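## Task

Slide wheels onto the blue rod in this exact sequence: one small, then three large. Then set the rod down on the table softly and leave the second rod with nothing on it. Once any wheel is on the rod, striking the rod or a threaded wheel against the table or against any part that is not on the rod counts as failure. At the end, open the grippers and pull the arms away. The result must hold without the robot supporting anything.

## Robot and tools

Robot: two six-joint arms, left_arm and right_arm, each ending in a parallel gripper. Joint order per arm, used in every row and every per-joint list: waist, shoulder, elbow, wrist pitch, wrist yaw, wrist roll. Stated ranges (rad): waist -2.618 to 3.054, shoulder 0.000 to 3.142, elbow 0.000 to 3.142, wrist pitch -1.571 to 1.571, wrist yaw -1.571 to 1.571, wrist roll -2.094 to 2.094. Real ends may differ by up to 0.036 rad either way.

Frame: one shared scene frame, metres. Origin sits on the tabletop midway between the arms; +z up, +x out across the table, left_arm on the +y side. The arm names are not image sides. Gripper fingers point along the gripper's +z and close along its y. end_effector_position is the point between the pads, just under 1 cm behind the tips; the printed value can be off, more so at long reach.

Row format (shared by execute_actions and move): a single flat list of 14 numbers covering both arms, each in [-1, 1]: left_arm's six joint values then its opening, followed by right_arm's six joint values and opening. Send all 14 even when one arm stays still. Joint values are scaled offsets, not poses: 1.0 equals 1.202 rad for the waist, 1.258 shoulder, 1.238 elbow, 2.073 wrist pitch, 2.022 for wrist yaw and wrist roll. Opening is absolute: +1 fully open, -1 closed.

execute_actions(actions): actions is a list of actions; each action is a list of 1 to 15 rows, each row lasting one 1/30 s step; if fewer than 15 rows are given, the final row repeats to fill 15 steps. Joint offsets in every row are relative to the joint angles when that action began (for a call's first action, the last angles reported in this scene), not to the preceding row. If an action would push any joint more than 0.036 rad beyond its range, that action is rejected for both arms; a malformed action, or a first action failing that test, rejects the entire call with no motion. An empty list simply returns state and images. A joint commanded past its true end is stopped there, and the result may report "joint sent to its limit" (absence of that line proves nothing).

move(target, speed, blocking): target is one 14-number row; its offsets are measured from the "Joint positions" in the latest result that showed them, not from where the arm happens to be. Every joint travels at the same completed fraction, so grippers trace curves. speed (rad/s, 0.01 to 2, default 0.5) caps the joint with the longest travel; the path lasts 0.5 to 10 s and is cut off after 10 s. Finger openings are applied at the start. The path ignores obstacles and the other arm. Faster moves and targets set deeper past a contact hit or press harder. Result adds a "move:" line: ending (done, off_target, moving, held, fault), limits=held or limits=none, and each arm's joint farthest from target. With blocking=false the reply comes after 0.5 s while motion continues; no other rows or moves are accepted until a result shows it ended, so use wait(0) or stop.

wait(seconds, 0 to 10): lets time pass with the last command held; returns early if a running move finishes. stop(): brakes a running move (needs braking room; fingers keep going). zoom_image(camera, region): camera is cam_high, cam_left_wrist or cam_right_wrist; region [x0, y0, x1, y1] in pixels of that camera's 896x504 image, at most 504 by 504. show_instructions(): shows the reference image(s). finished_scene(scene): ends the current scene, given its number, irreversibly, and reports success; answering without a tool call ends everything.

Result lines: per-arm gripper position and quaternion (wxyz); Joint positions (rad) and Joint velocities (rad/s), each block ending with finger-pad gap in metres (0.087 fully open); Joint targets, the angles currently being driven toward (may drift without new commands); grip_measured, opening on the command scale (each gripper off by up to about 1 mm). "joint command not followed" means a clearance check altered some joint targets. FAULT and OVER-TEMPERATURE FAULT lines mean an arm stopped; MOTOR HOT warns from 75 °C, 90 °C halts that arm 10 s, 100 °C makes it go limp and fall.

Motion facts: joint speed is capped; each step's target stays within 0.202 (waist), 0.258 (shoulder), 0.238 (elbow), 0.573 (wrist pitch), 0.522 (yaw, roll) rad of the measured angle, and targets are scaled back if the gripper would jump over 70 mm. Big offsets may need several actions; an unfinished action may not complete by waiting, so command the remainder. Friction can leave a joint about 0.031 rad short, and tiny commands may do nothing.

Gripping: to hold, keep commanding an opening below grip_measured, about 0.02 below for a firm hold, less for a light one. Pads push up to about 20 N; fast closing squeezes harder. Holding loads heats motors, even while you think, and the simulation runs during replies.

Avoid: dropping or knocking items off the table, slamming or hard pushing, arms colliding or pressing each other, and any contact of the loaded rod or its wheels with the table or loose parts. Finish by releasing and backing both arms away.

Each tool is called after "Request:" as name(argument=value, ...) on one line, values as JSON.

Reference images:

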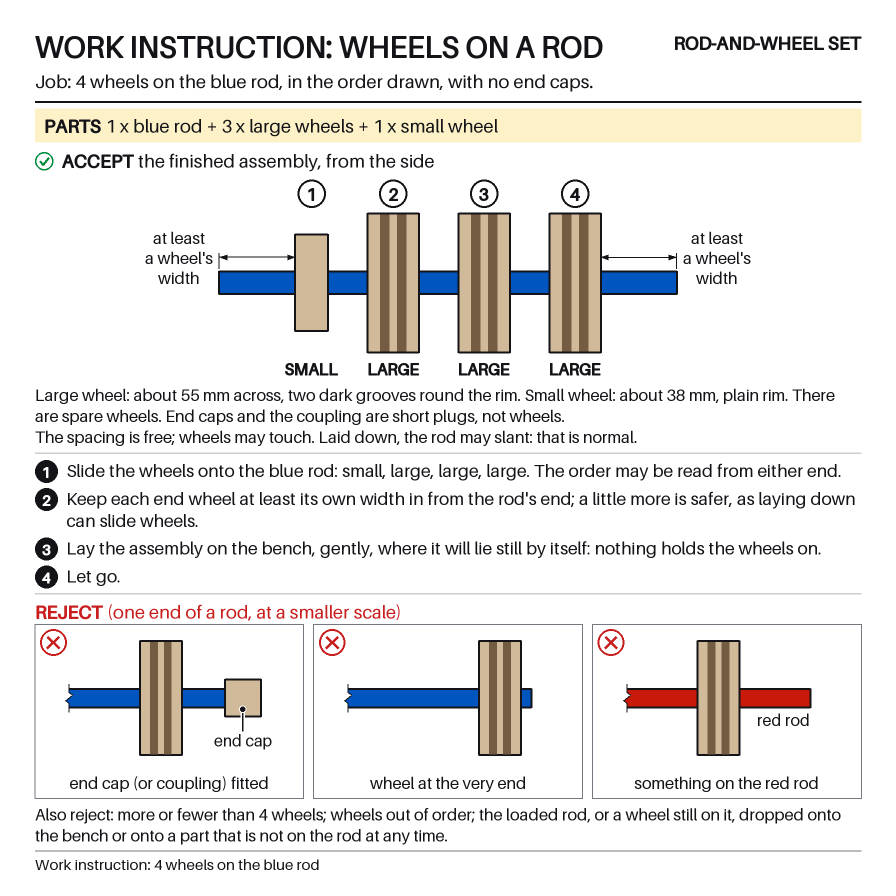

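## Session

I'll start by looking at the current state.

Request:
execute_actions(actions=[])

Scene clock: 0.00 s.
left_arm: end_effector_position=(+0.0770, +0.6540, +0.2384) grip_measured=+1.000 end_effector_quat_wxyz=(+0.048, -0.425, +0.762, +0.487) | right_arm: end_effector_position=(+0.2368, -0.3704, +0.2954) grip_measured=+1.000 end_effector_quat_wxyz=(+0.264, +0.659, +0.659, +0.248)
Joint names: [waist, shoulder, elbow, wrist pitch, wrist yaw, wrist roll]
Joint positions: left_arm=[ 0.964  1.612  1.495 -0.786 -0.845  0.205  0.087] | right_arm=[-1.039  1.31   1.57  -1.3   -0.546  0.815  0.087]
Joint velocities: left_arm=[ 0.002  0.007 -0.002 -0.007  0.066 -0.022  0.   ] | right_arm=[-0.002 -0.012 -0.012 -0.037 -0.051  0.022  0.   ]
Joint targets: left_arm=[0.964 1.612 1.495 -0.786 -0.845 0.205] | right_arm=[-1.039 1.310 1.570 -1.300 -0.546 0.815]

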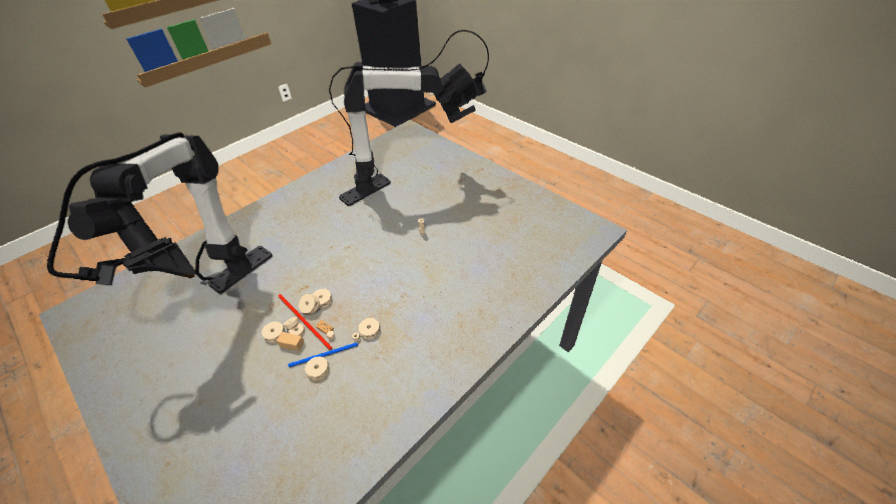

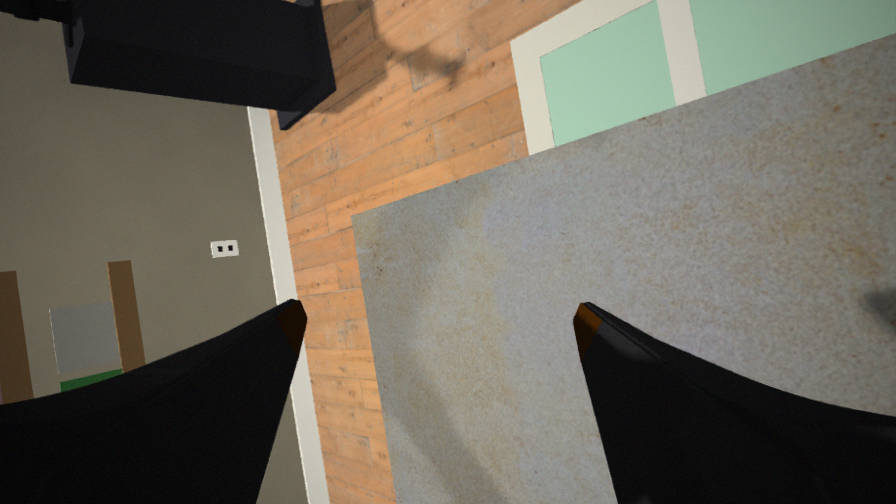

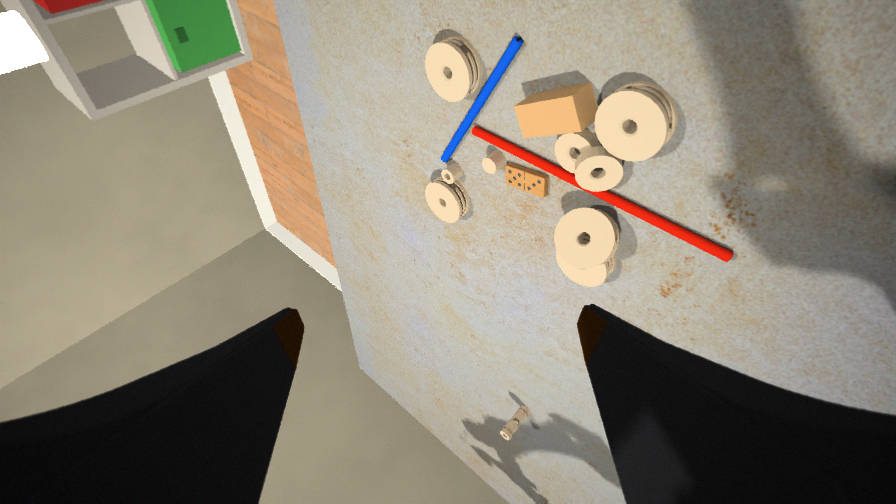

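Request:
zoom_image(camera="cam_high", region=[220, 260, 440, 400])

Request:
zoom_image(camera="cam_right_wrist", region=[400, 10, 760, 300])

Region (220, 260, 440, 400) of cam_high's 896x504 image, scaled by 2.291, with more detail than that image has; it fills the top 321 rows of this view, and the rest is white.

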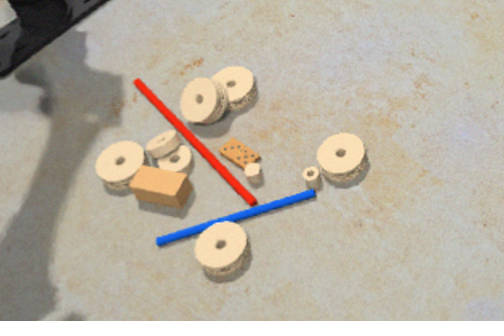

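Region (400, 10, 760, 300) of cam_right_wrist's 896x504 image, scaled by 1.400, with more detail than that image has; it fills the top 406 rows of this view, and the rest is white.

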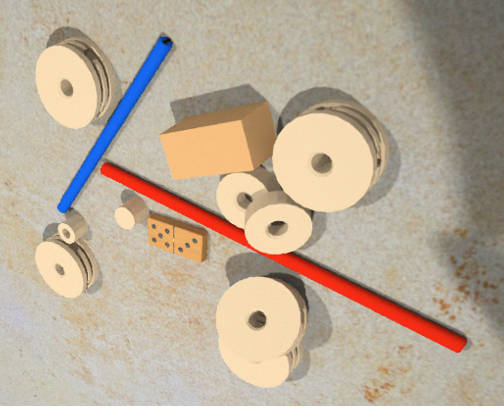

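Request:
move(target=[0,0,0,0,0.418,-0.101,1, 0,0,0,0,0.270,-0.403,1], speed=1.0)

Scene clock: 104.33 s.
left_arm: end_effector_position=(+0.2077, +0.6035, +0.1866) grip_measured=+1.000 end_effector_quat_wxyz=(+0.291, -0.413, +0.850, +0.151) | right_arm: end_effector_position=(+0.1520, -0.4487, +0.2532) grip_measured=+1.000 end_effector_quat_wxyz=(+0.238, +0.426, +0.866, -0.110)
Joint names: [waist, shoulder, elbow, wrist pitch, wrist yaw, wrist roll]
Joint positions: left_arm=[ 0.964  1.612  1.495 -0.786 -0.011  0.013  0.087] | right_arm=[-1.039  1.31   1.57  -1.3   -0.01   0.008  0.087]
Joint velocities: left_arm=[-0.017 -0.012  0.027 -0.007  0.022  0.007  0.   ] | right_arm=[-0.012 -0.017 -0.012  0.007 -0.051  0.007  0.   ]
Joint targets: left_arm=[0.964 1.612 1.495 -0.786 0.001 0.001] | right_arm=[-1.039 1.310 1.570 -1.300 -0.000 0.000]
move: done; limits=none; left_arm: farthest joint: the wrist yaw, 0.012 radians from its target (0.845 radians at the start); right_arm: farthest joint: the wrist yaw, 0.010 radians from its target (0.546 radians at the start)

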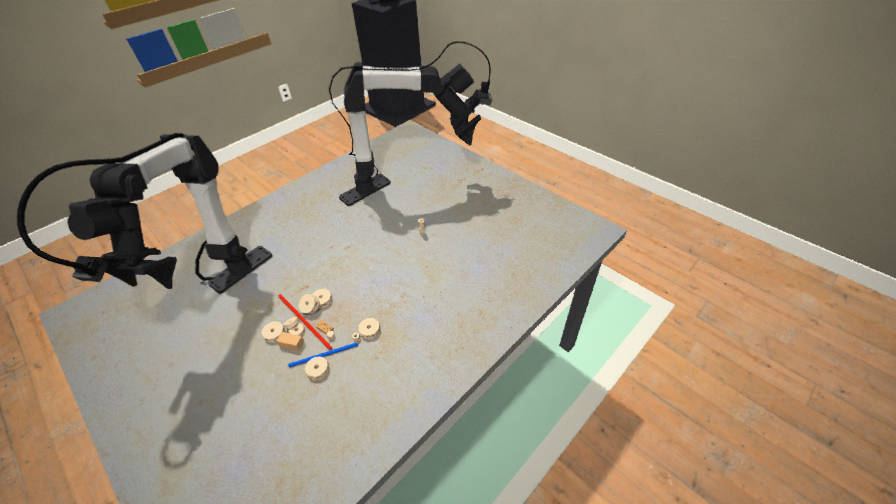

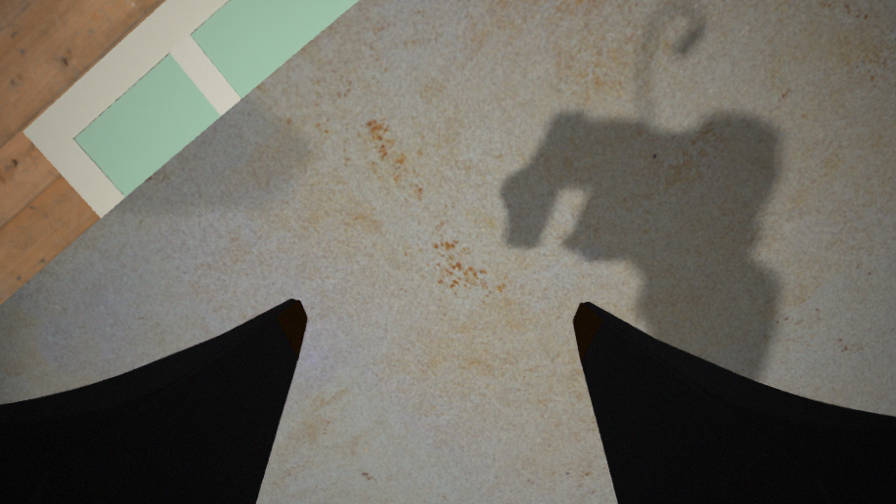

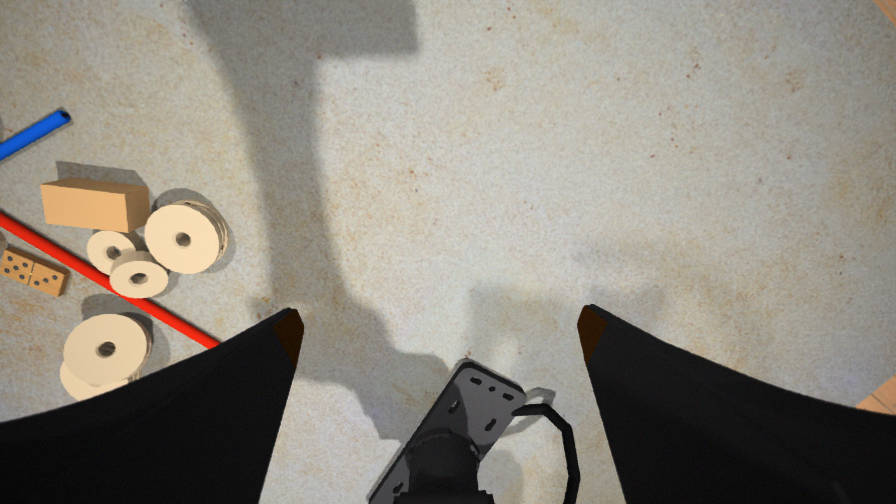

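Request:
move(target=[-1.0,0,0,0,0,0,1, 0.756,0,0,0.12,0,0,1], speed=1.0)

Scene clock: 226.23 s.
left_arm: end_effector_position=(+0.3507, +0.1704, +0.1866) grip_measured=+1.000 end_effector_quat_wxyz=(+0.325, +0.140, +0.934, -0.040) | right_arm: end_effector_position=(+0.3030, -0.2424, +0.2796) grip_measured=+1.000 end_effector_quat_wxyz=(+0.370, +0.005, +0.929, +0.004)
Joint names: [waist, shoulder, elbow, wrist pitch, wrist yaw, wrist roll]
Joint positions: left_arm=[-0.239  1.612  1.495 -0.786 -0.011  0.012  0.087] | right_arm=[-0.138  1.31   1.57  -1.072 -0.008  0.007  0.087]
Joint velocities: left_arm=[-0.022  0.027  0.037 -0.051 -0.022 -0.007  0.   ] | right_arm=[ 0.002  0.022 -0.007 -0.037 -0.007 -0.066  0.   ]
Joint targets: left_arm=[-0.238 1.612 1.495 -0.786 -0.011 0.012] | right_arm=[-0.131 1.310 1.570 -1.051 -0.010 0.008]
move: off_target (right_arm); limits=none; left_arm: farthest joint: the waist, 0.001 radians from its target (1.202 radians at the start); right_arm: farthest joint: the wrist pitch, 0.021 radians from its target (0.249 radians at the start)

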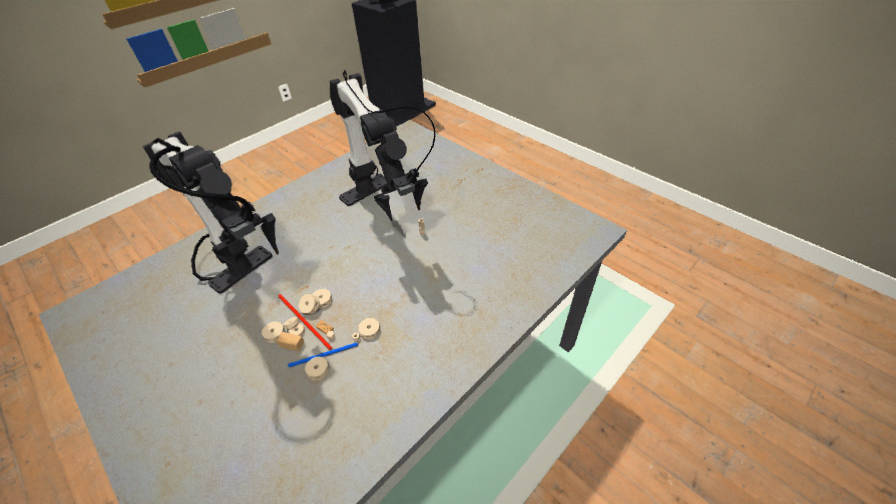

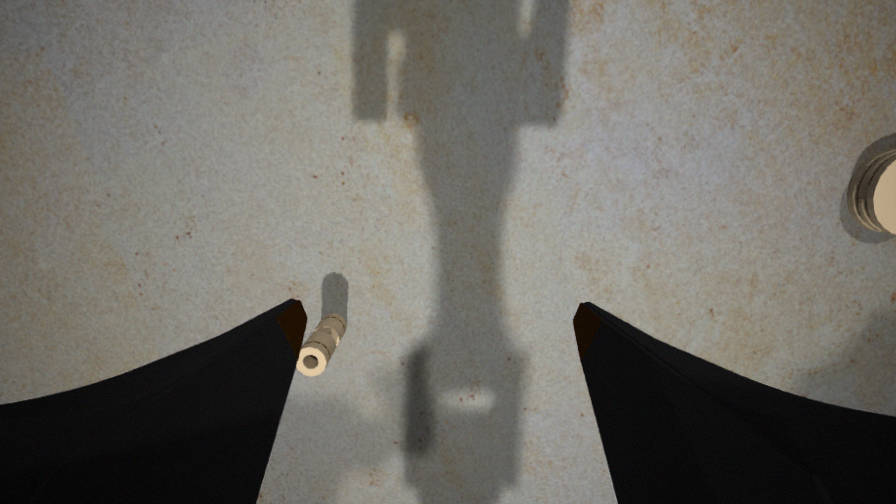

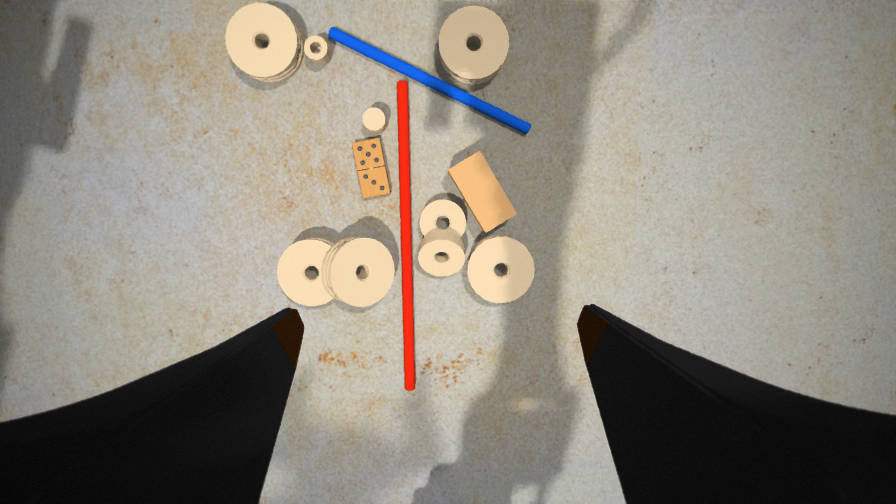

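Request:
zoom_image(camera="cam_right_wrist", region=[210, 0, 560, 200])

Request:
zoom_image(camera="cam_right_wrist", region=[260, 130, 560, 400])

Region (210, 0, 560, 200) of cam_right_wrist's 896x504 image, scaled by 1.440, with more detail than that image has; it fills the top 288 rows of this view, and the rest is white.

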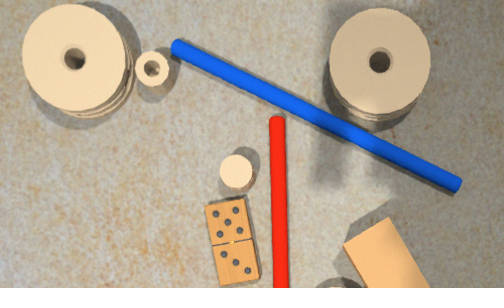

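Region (260, 130, 560, 400) of cam_right_wrist's 896x504 image, scaled by 1.680, with more detail than that image has; it fills the top 454 rows of this view, and the rest is white.

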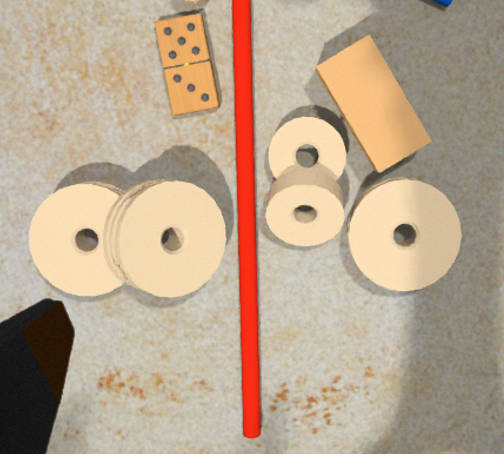

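Request:
zoom_image(camera="cam_high", region=[320, 90, 480, 250])

Request:
zoom_image(camera="cam_high", region=[140, 120, 320, 300])

Region (320, 90, 480, 250) of cam_high's 896x504 image, scaled by 3.150, with more detail than that image has.

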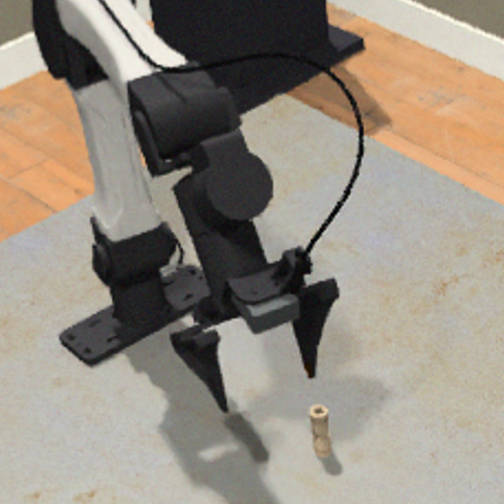

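Region (140, 120, 320, 300) of cam_high's 896x504 image, scaled by 2.800, with more detail than that image has.

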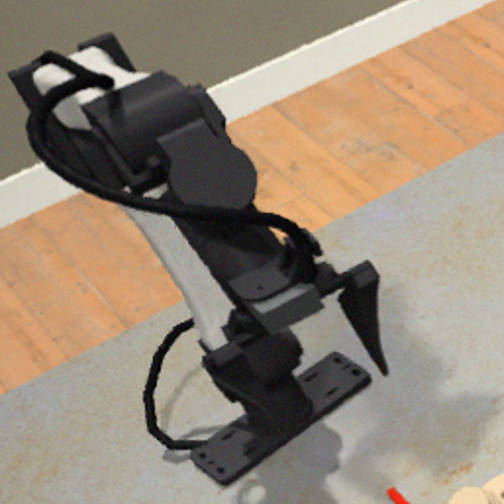

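Request:
move(target=[0.407,0,0,0,0,0,1, 0.032,0.875,0.549,-0.163,0.004,1.0,-0.2], speed=1.2)

Scene clock: 348.90 s.
left_arm: end_effector_position=(+0.3587, +0.3627, +0.1866) grip_measured=+1.000 end_effector_quat_wxyz=(+0.325, -0.087, +0.941, +0.039) | right_arm: end_effector_position=(+0.4719, -0.1915, +0.0529) grip_measured=-0.200 end_effector_quat_wxyz=(-0.007, +0.841, +0.541, -0.003)
Joint names: [waist, shoulder, elbow, wrist pitch, wrist yaw, wrist roll]
Joint positions: left_arm=[ 0.243  1.612  1.495 -0.786 -0.011  0.012  0.087] | right_arm=[-0.107  2.416  2.23  -1.396 -0.008  2.022  0.035]
Joint velocities: left_arm=[ 0.002 -0.007 -0.007 -0.007 -0.037 -0.022  0.   ] | right_arm=[-0.007 -0.002  0.007 -0.007  0.066 -0.022 -0.002]
Joint targets: left_arm=[0.250 1.612 1.495 -0.786 -0.011 0.012] | right_arm=[-0.099 2.411 2.250 -1.410 -0.000 2.029]
move: done; limits=none; left_arm: farthest joint: the waist, 0.007 radians from its target (0.489 radians at the start); right_arm: farthest joint: the elbow, 0.019 radians from its target (0.680 radians at the start)

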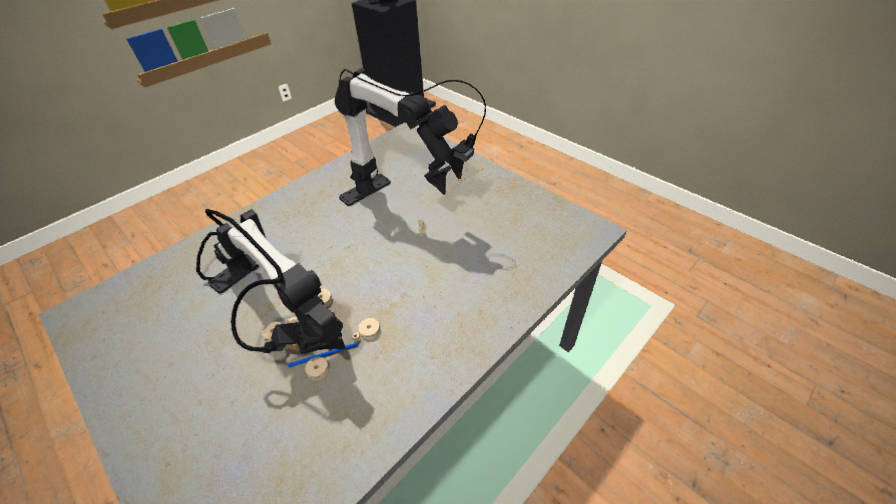

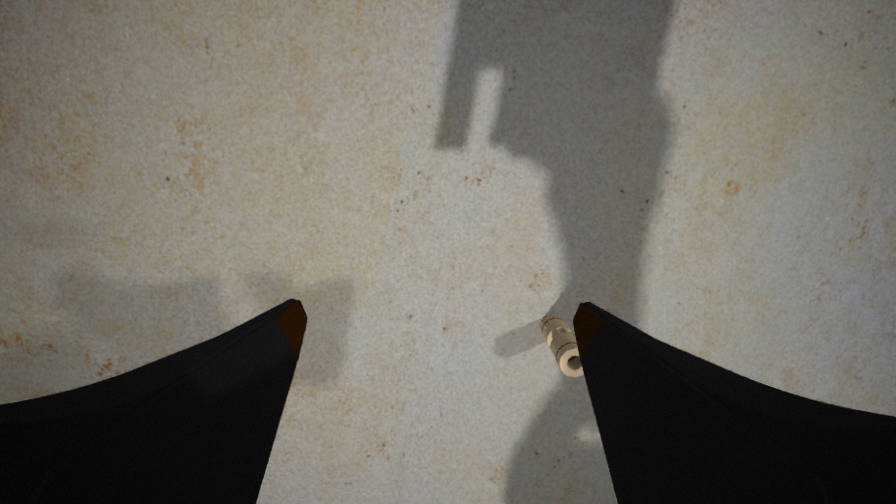

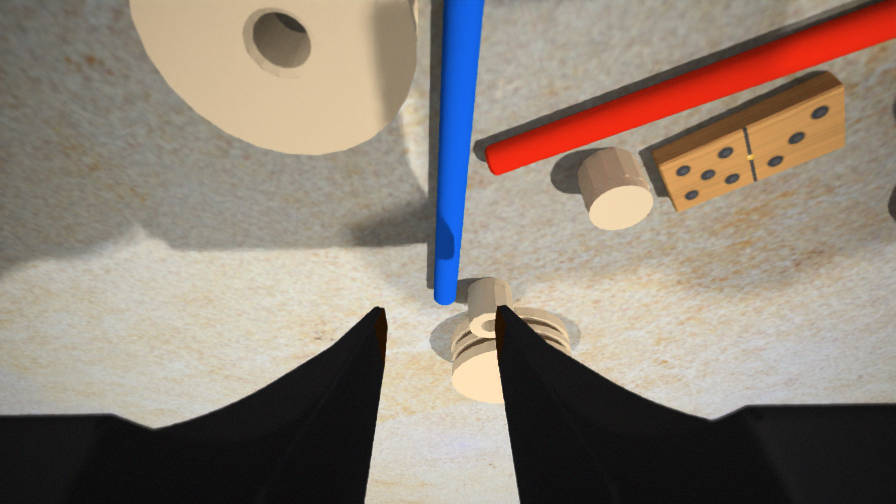

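Request:
move(target=[0,0,0,0,0,0,1, 0,-0.011,-0.137,0.088,0,0,-0.3], speed=0.3)

Scene clock: 362.63 s.
left_arm: end_effector_position=(+0.3587, +0.3627, +0.1866) grip_measured=+1.000 end_effector_quat_wxyz=(+0.325, -0.087, +0.941, +0.039) | right_arm: end_effector_position=(+0.4739, -0.1912, +0.0156) grip_measured=-0.300 end_effector_quat_wxyz=(-0.004, +0.841, +0.541, +0.003)
Joint names: [waist, shoulder, elbow, wrist pitch, wrist yaw, wrist roll]
Joint positions: left_arm=[ 0.243  1.612  1.495 -0.786 -0.011  0.012  0.087] | right_arm=[-0.107  2.414  2.077 -1.233 -0.01   2.022  0.031]
Joint velocities: left_arm=[-0.007 -0.002  0.017 -0.022  0.007  0.007  0.   ] | right_arm=[ 0.032 -0.007 -0.007  0.022  0.037  0.007  0.   ]
Joint targets: left_arm=[0.243 1.612 1.495 -0.786 -0.011 0.012] | right_arm=[-0.107 2.402 2.060 -1.214 -0.008 2.022]
move: done; limits=none; left_arm: farthest joint: the waist, 0.000 radians from its target (0.000 radians at the start); right_arm: farthest joint: the wrist pitch, 0.019 radians from its target (0.183 radians at the start)

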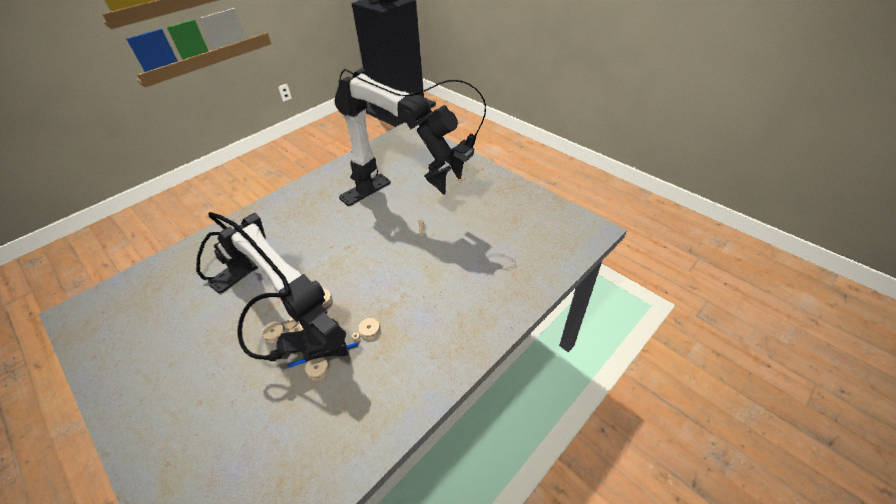

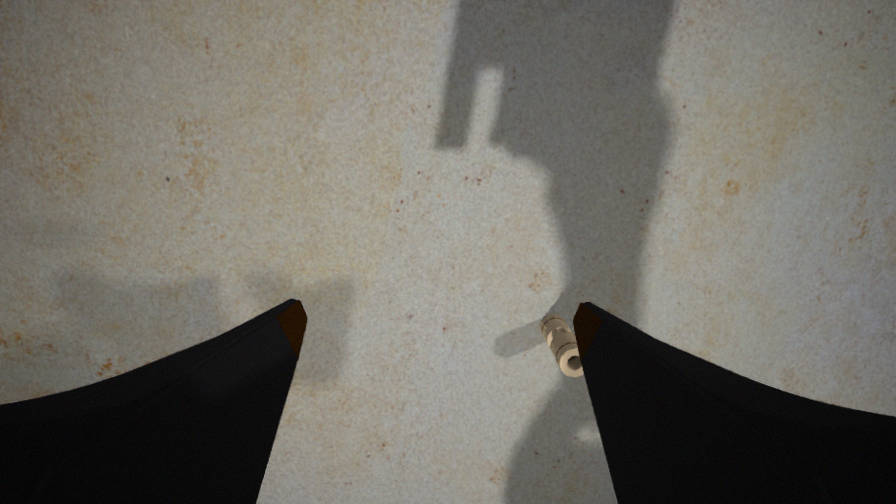

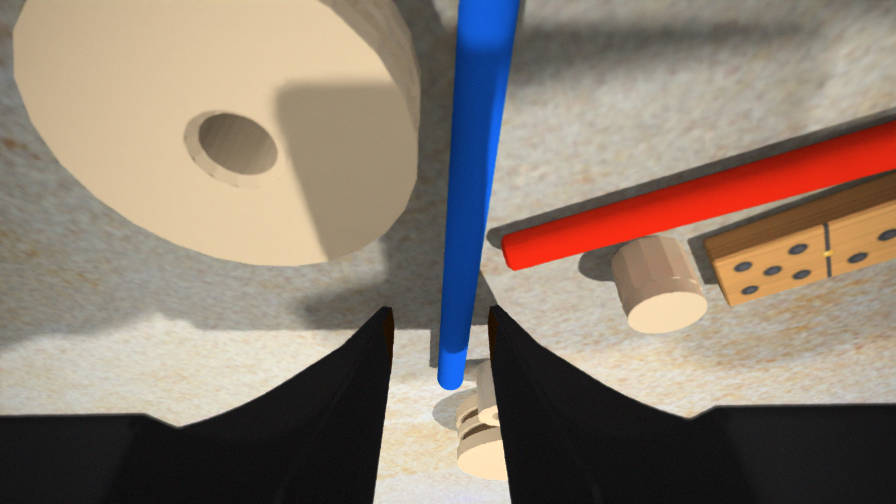

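Request:
move(target=[0,0,0,0,0,0,1, 0,-0.009,-0.033,0.021,0,0,-0.3], speed=0.1)

Scene clock: 369.73 s.
left_arm: end_effector_position=(+0.3587, +0.3627, +0.1866) grip_measured=+1.000 end_effector_quat_wxyz=(+0.325, -0.087, +0.941, +0.039) | right_arm: end_effector_position=(+0.4738, -0.1912, +0.0146) grip_measured=-0.300 end_effector_quat_wxyz=(-0.002, +0.841, +0.541, +0.005)
Joint names: [waist, shoulder, elbow, wrist pitch, wrist yaw, wrist roll]
Joint positions: left_arm=[ 0.243  1.612  1.495 -0.786 -0.011  0.012  0.087] | right_arm=[-0.107  2.407  2.06  -1.217 -0.01   2.022  0.031]
Joint velocities: left_arm=[ 0.002 -0.002 -0.002 -0.007  0.051 -0.081  0.   ] | right_arm=[ 0.027 -0.007 -0.012  0.007  0.037 -0.022 -0.001]
Joint targets: left_arm=[0.243 1.612 1.495 -0.786 -0.011 0.012] | right_arm=[-0.107 2.403 2.036 -1.189 -0.010 2.022]
move: off_target (right_arm); limits=none; left_arm: farthest joint: the waist, 0.000 radians from its target (0.000 radians at the start); right_arm: farthest joint: the wrist pitch, 0.028 radians from its target (0.043 radians at the start)

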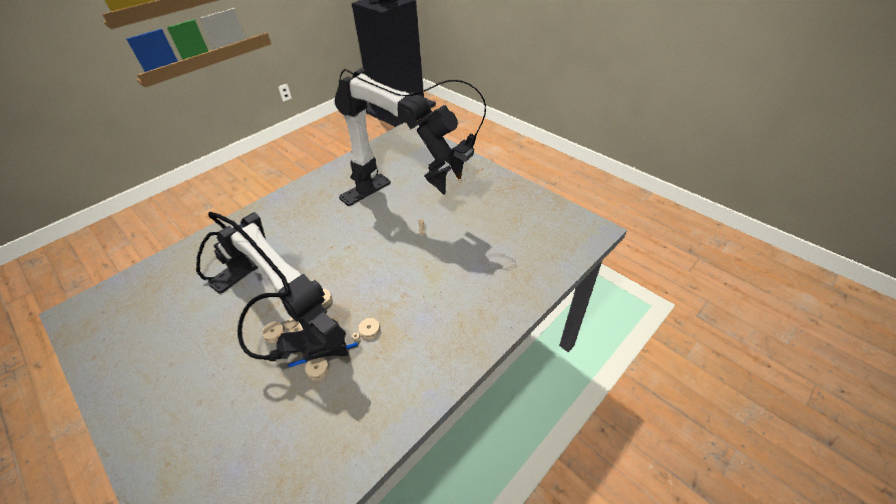

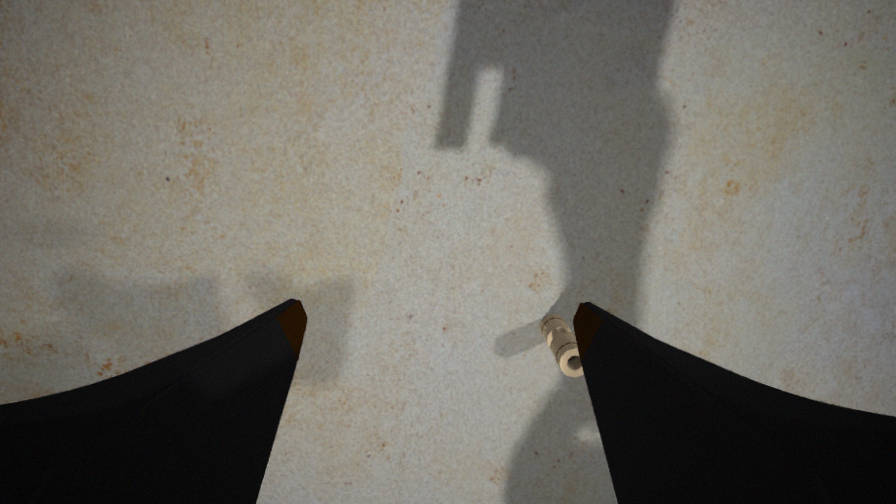

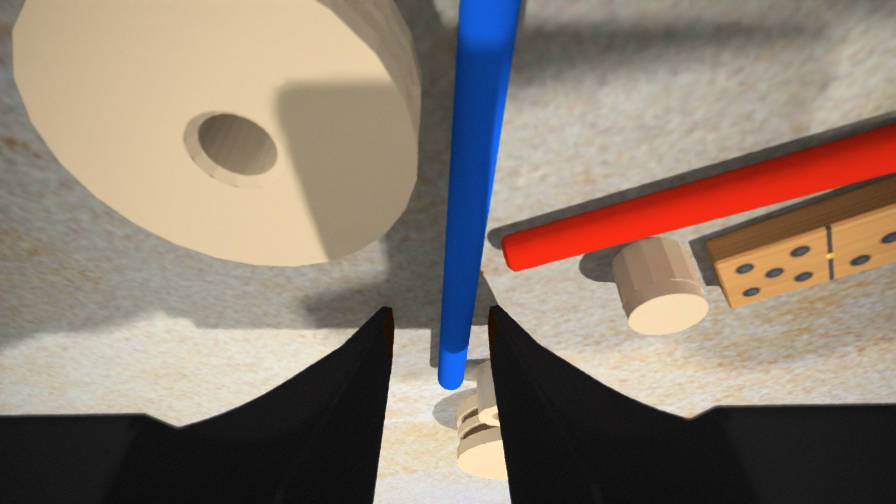

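Request:
move(target=[0,0,0,0,0,0,1, 0,0,0,0,0,0,-0.85], speed=0.1)

Scene clock: 377.30 s.
left_arm: end_effector_position=(+0.3587, +0.3627, +0.1866) grip_measured=+1.000 end_effector_quat_wxyz=(+0.325, -0.087, +0.941, +0.039) | right_arm: end_effector_position=(+0.4726, -0.1902, +0.0148) grip_measured=-0.796 end_effector_quat_wxyz=(-0.006, +0.841, +0.541, +0.005)
Joint names: [waist, shoulder, elbow, wrist pitch, wrist yaw, wrist roll]
Joint positions: left_arm=[ 0.243  1.612  1.495 -0.786 -0.011  0.012  0.087] | right_arm=[-0.107  2.407  2.06  -1.222 -0.016  2.022  0.009]
Joint velocities: left_arm=[ 0.007 -0.012  0.012 -0.007 -0.066  0.051  0.   ] | right_arm=[ 0.007  0.002 -0.002 -0.022  0.022 -0.037  0.   ]
Joint targets: left_arm=[0.243 1.612 1.495 -0.786 -0.011 0.012] | right_arm=[-0.107 2.407 2.060 -1.217 -0.010 2.022]
move: done; limits=none; left_arm: farthest joint: the waist, 0.000 radians from its target (0.000 radians at the start); right_arm: farthest joint: the wrist yaw, 0.006 radians from its target (0.000 radians at the start)

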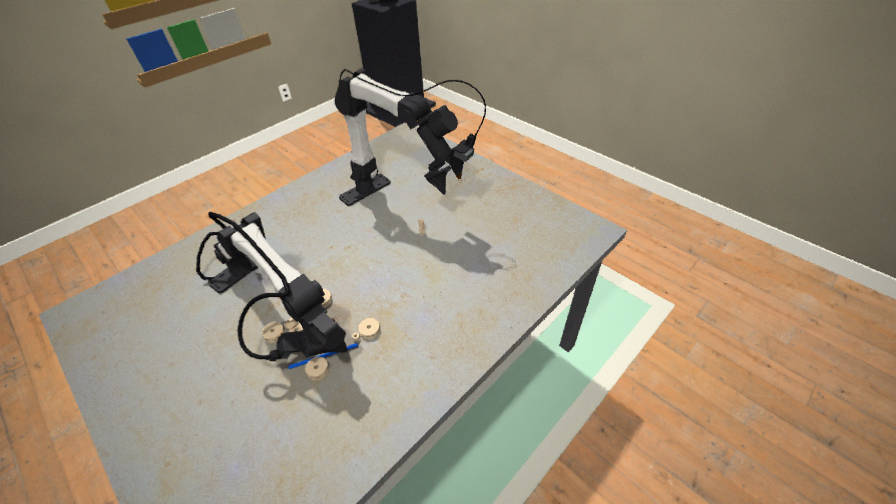

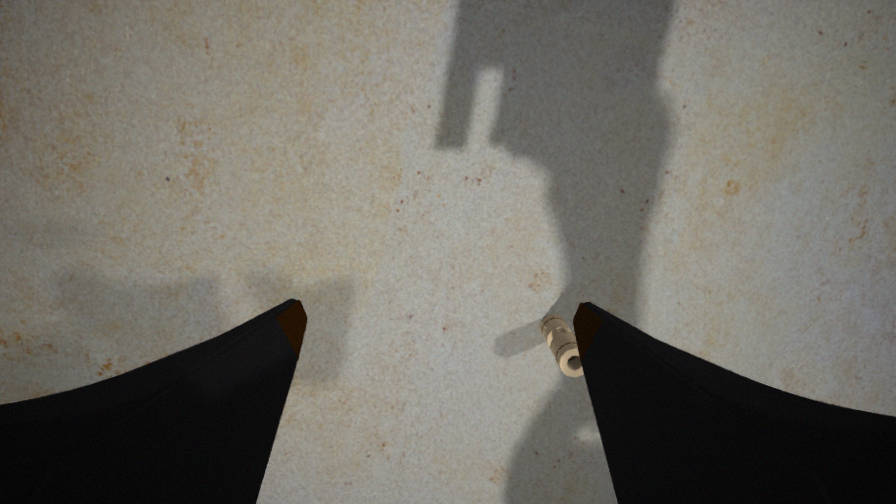

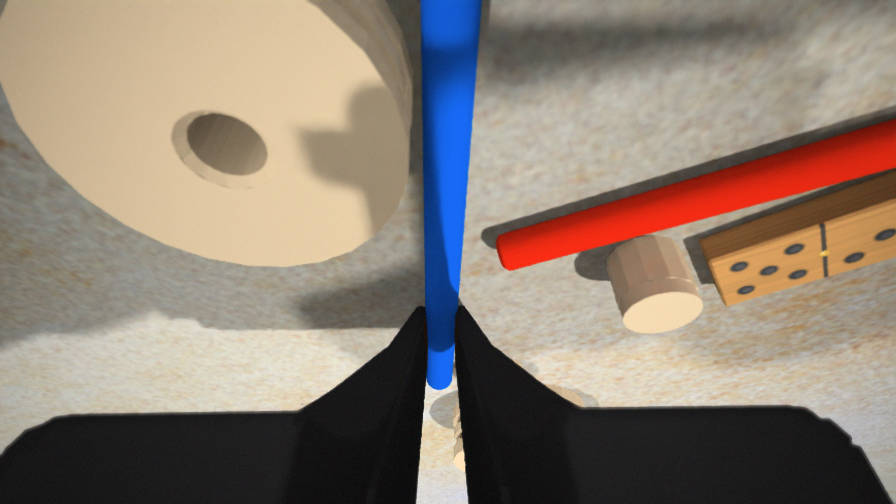

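Request:
move(target=[0,0,0,0,0,0,1, 0,0,0.165,-0.095,0,0,-0.83], speed=0.4)

Scene clock: 396.03 s.
left_arm: end_effector_position=(+0.3587, +0.3627, +0.1866) grip_measured=+1.000 end_effector_quat_wxyz=(+0.325, -0.087, +0.941, +0.039) | right_arm: end_effector_position=(+0.4742, -0.1902, +0.0618) grip_measured=-0.796 end_effector_quat_wxyz=(-0.005, +0.841, +0.541, +0.007)
Joint names: [waist, shoulder, elbow, wrist pitch, wrist yaw, wrist roll]
Joint positions: left_arm=[ 0.243  1.612  1.495 -0.786 -0.011  0.012  0.087] | right_arm=[-0.107  2.407  2.246 -1.404 -0.016  2.022  0.009]
Joint velocities: left_arm=[-0.002  0.002  0.007 -0.007 -0.007  0.007  0.   ] | right_arm=[-0.007  0.007 -0.002 -0.066 -0.007 -0.051  0.   ]
Joint targets: left_arm=[0.243 1.612 1.495 -0.786 -0.011 0.012] | right_arm=[-0.107 2.407 2.264 -1.418 -0.016 2.022]
move: done; limits=none; left_arm: farthest joint: the waist, 0.000 radians from its target (0.000 radians at the start); right_arm: farthest joint: the elbow, 0.018 radians from its target (0.205 radians at the start)

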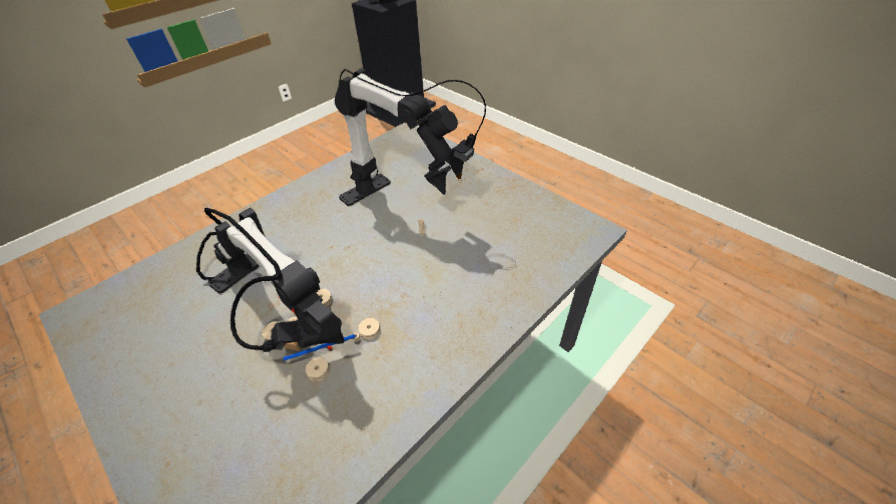

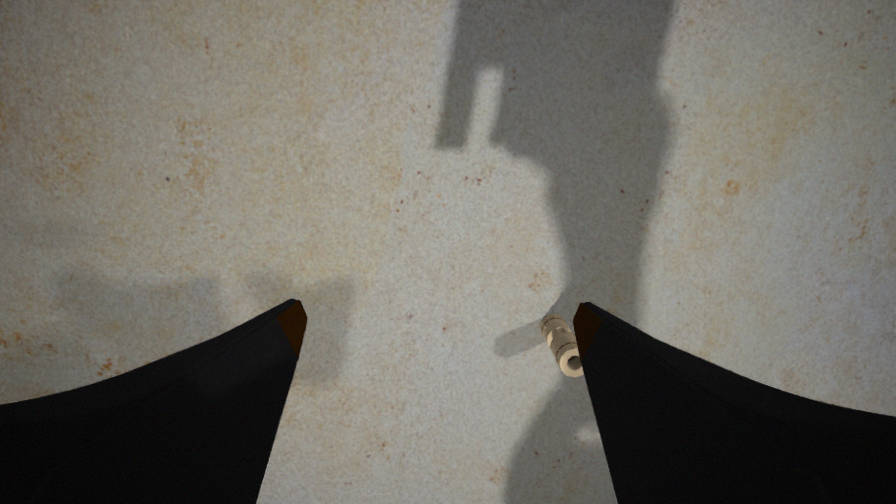

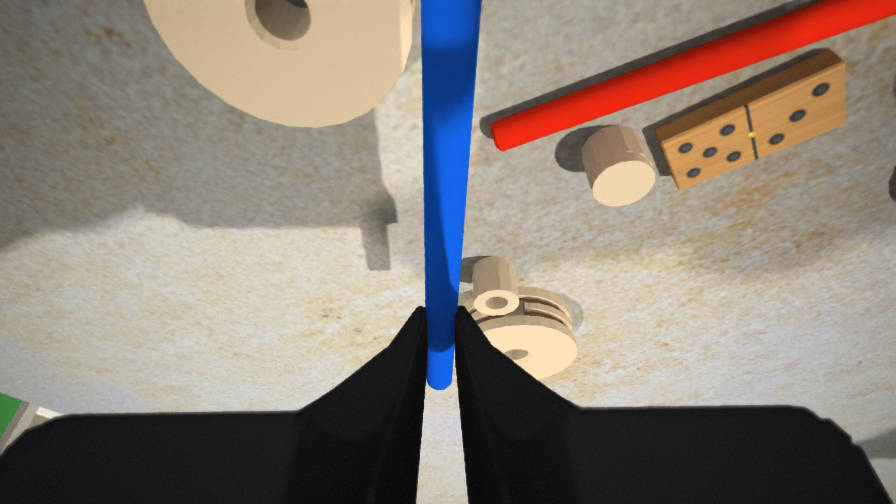

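Request:
move(target=[0,0,0,0,0,0,1, 0.643,-0.310,-0.454,0.084,0.012,-0.270,-0.83], speed=0.8)

Scene clock: 402.57 s.
left_arm: end_effector_position=(+0.3587, +0.3627, +0.1866) grip_measured=+1.000 end_effector_quat_wxyz=(+0.325, -0.087, +0.941, +0.039) | right_arm: end_effector_position=(+0.2236, +0.0617, +0.0739) grip_measured=-0.795 end_effector_quat_wxyz=(-0.004, +0.333, +0.943, -0.008)
Joint names: [waist, shoulder, elbow, wrist pitch, wrist yaw, wrist roll]
Joint positions: left_arm=[ 0.243  1.612  1.495 -0.786 -0.011  0.012  0.087] | right_arm=[ 0.673  2.039  1.697 -1.247 -0.     1.483  0.009]
Joint velocities: left_arm=[-0.032 -0.027  0.007 -0.022 -0.022  0.022  0.   ] | right_arm=[-0.022  0.007  0.007  0.095 -0.051 -0.037 -0.001]
Joint targets: left_arm=[0.243 1.612 1.495 -0.786 -0.011 0.012] | right_arm=[0.666 2.016 1.684 -1.230 0.009 1.476]
move: off_target (right_arm); limits=none; left_arm: farthest joint: the waist, 0.000 radians from its target (0.000 radians at the start); right_arm: farthest joint: the shoulder, 0.022 radians from its target (0.390 radians at the start)

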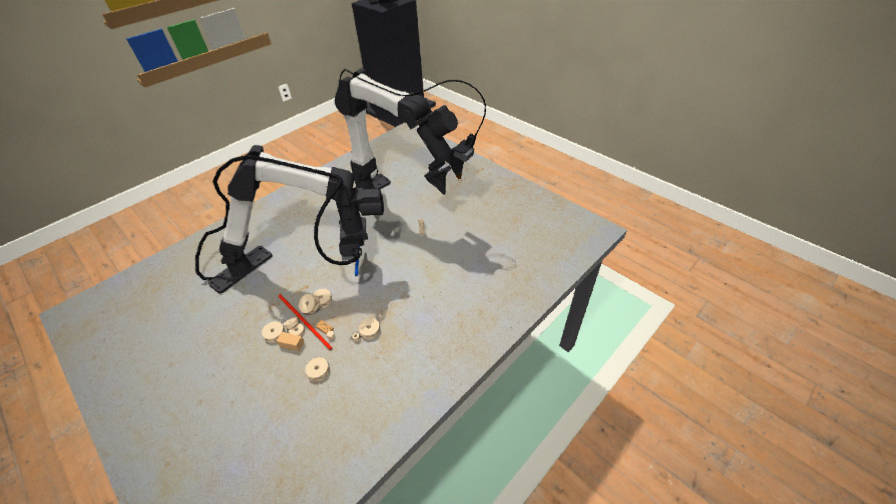

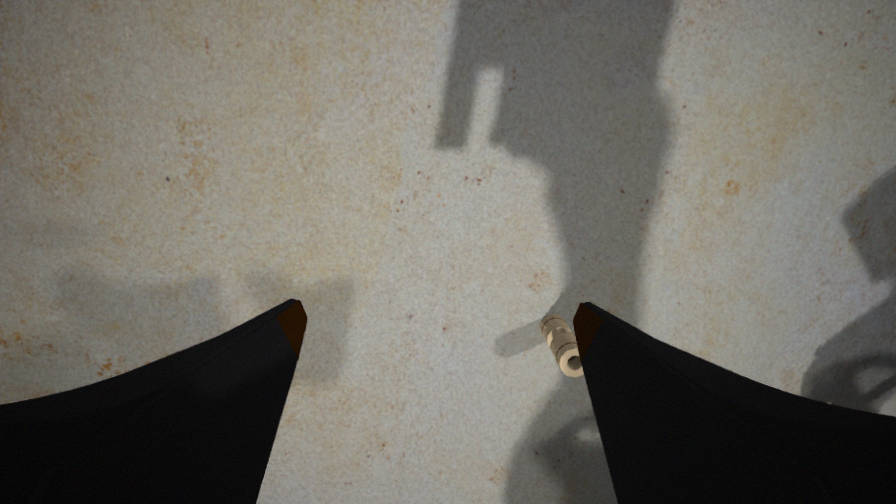

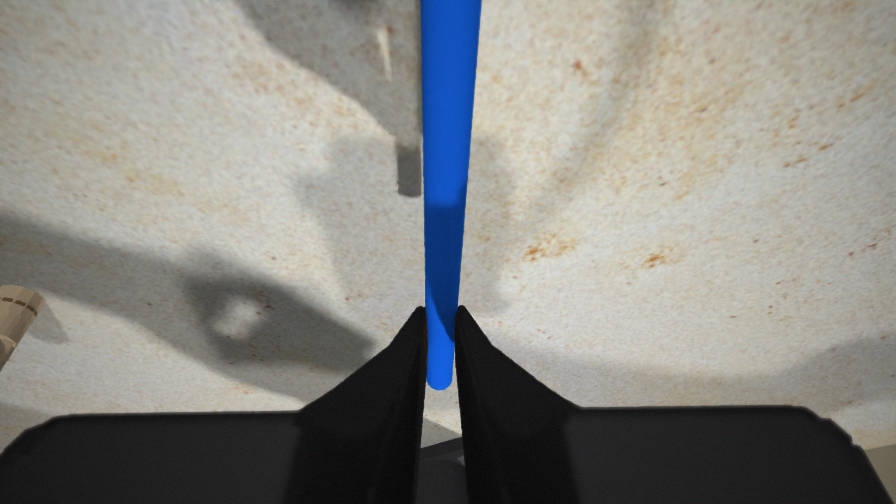

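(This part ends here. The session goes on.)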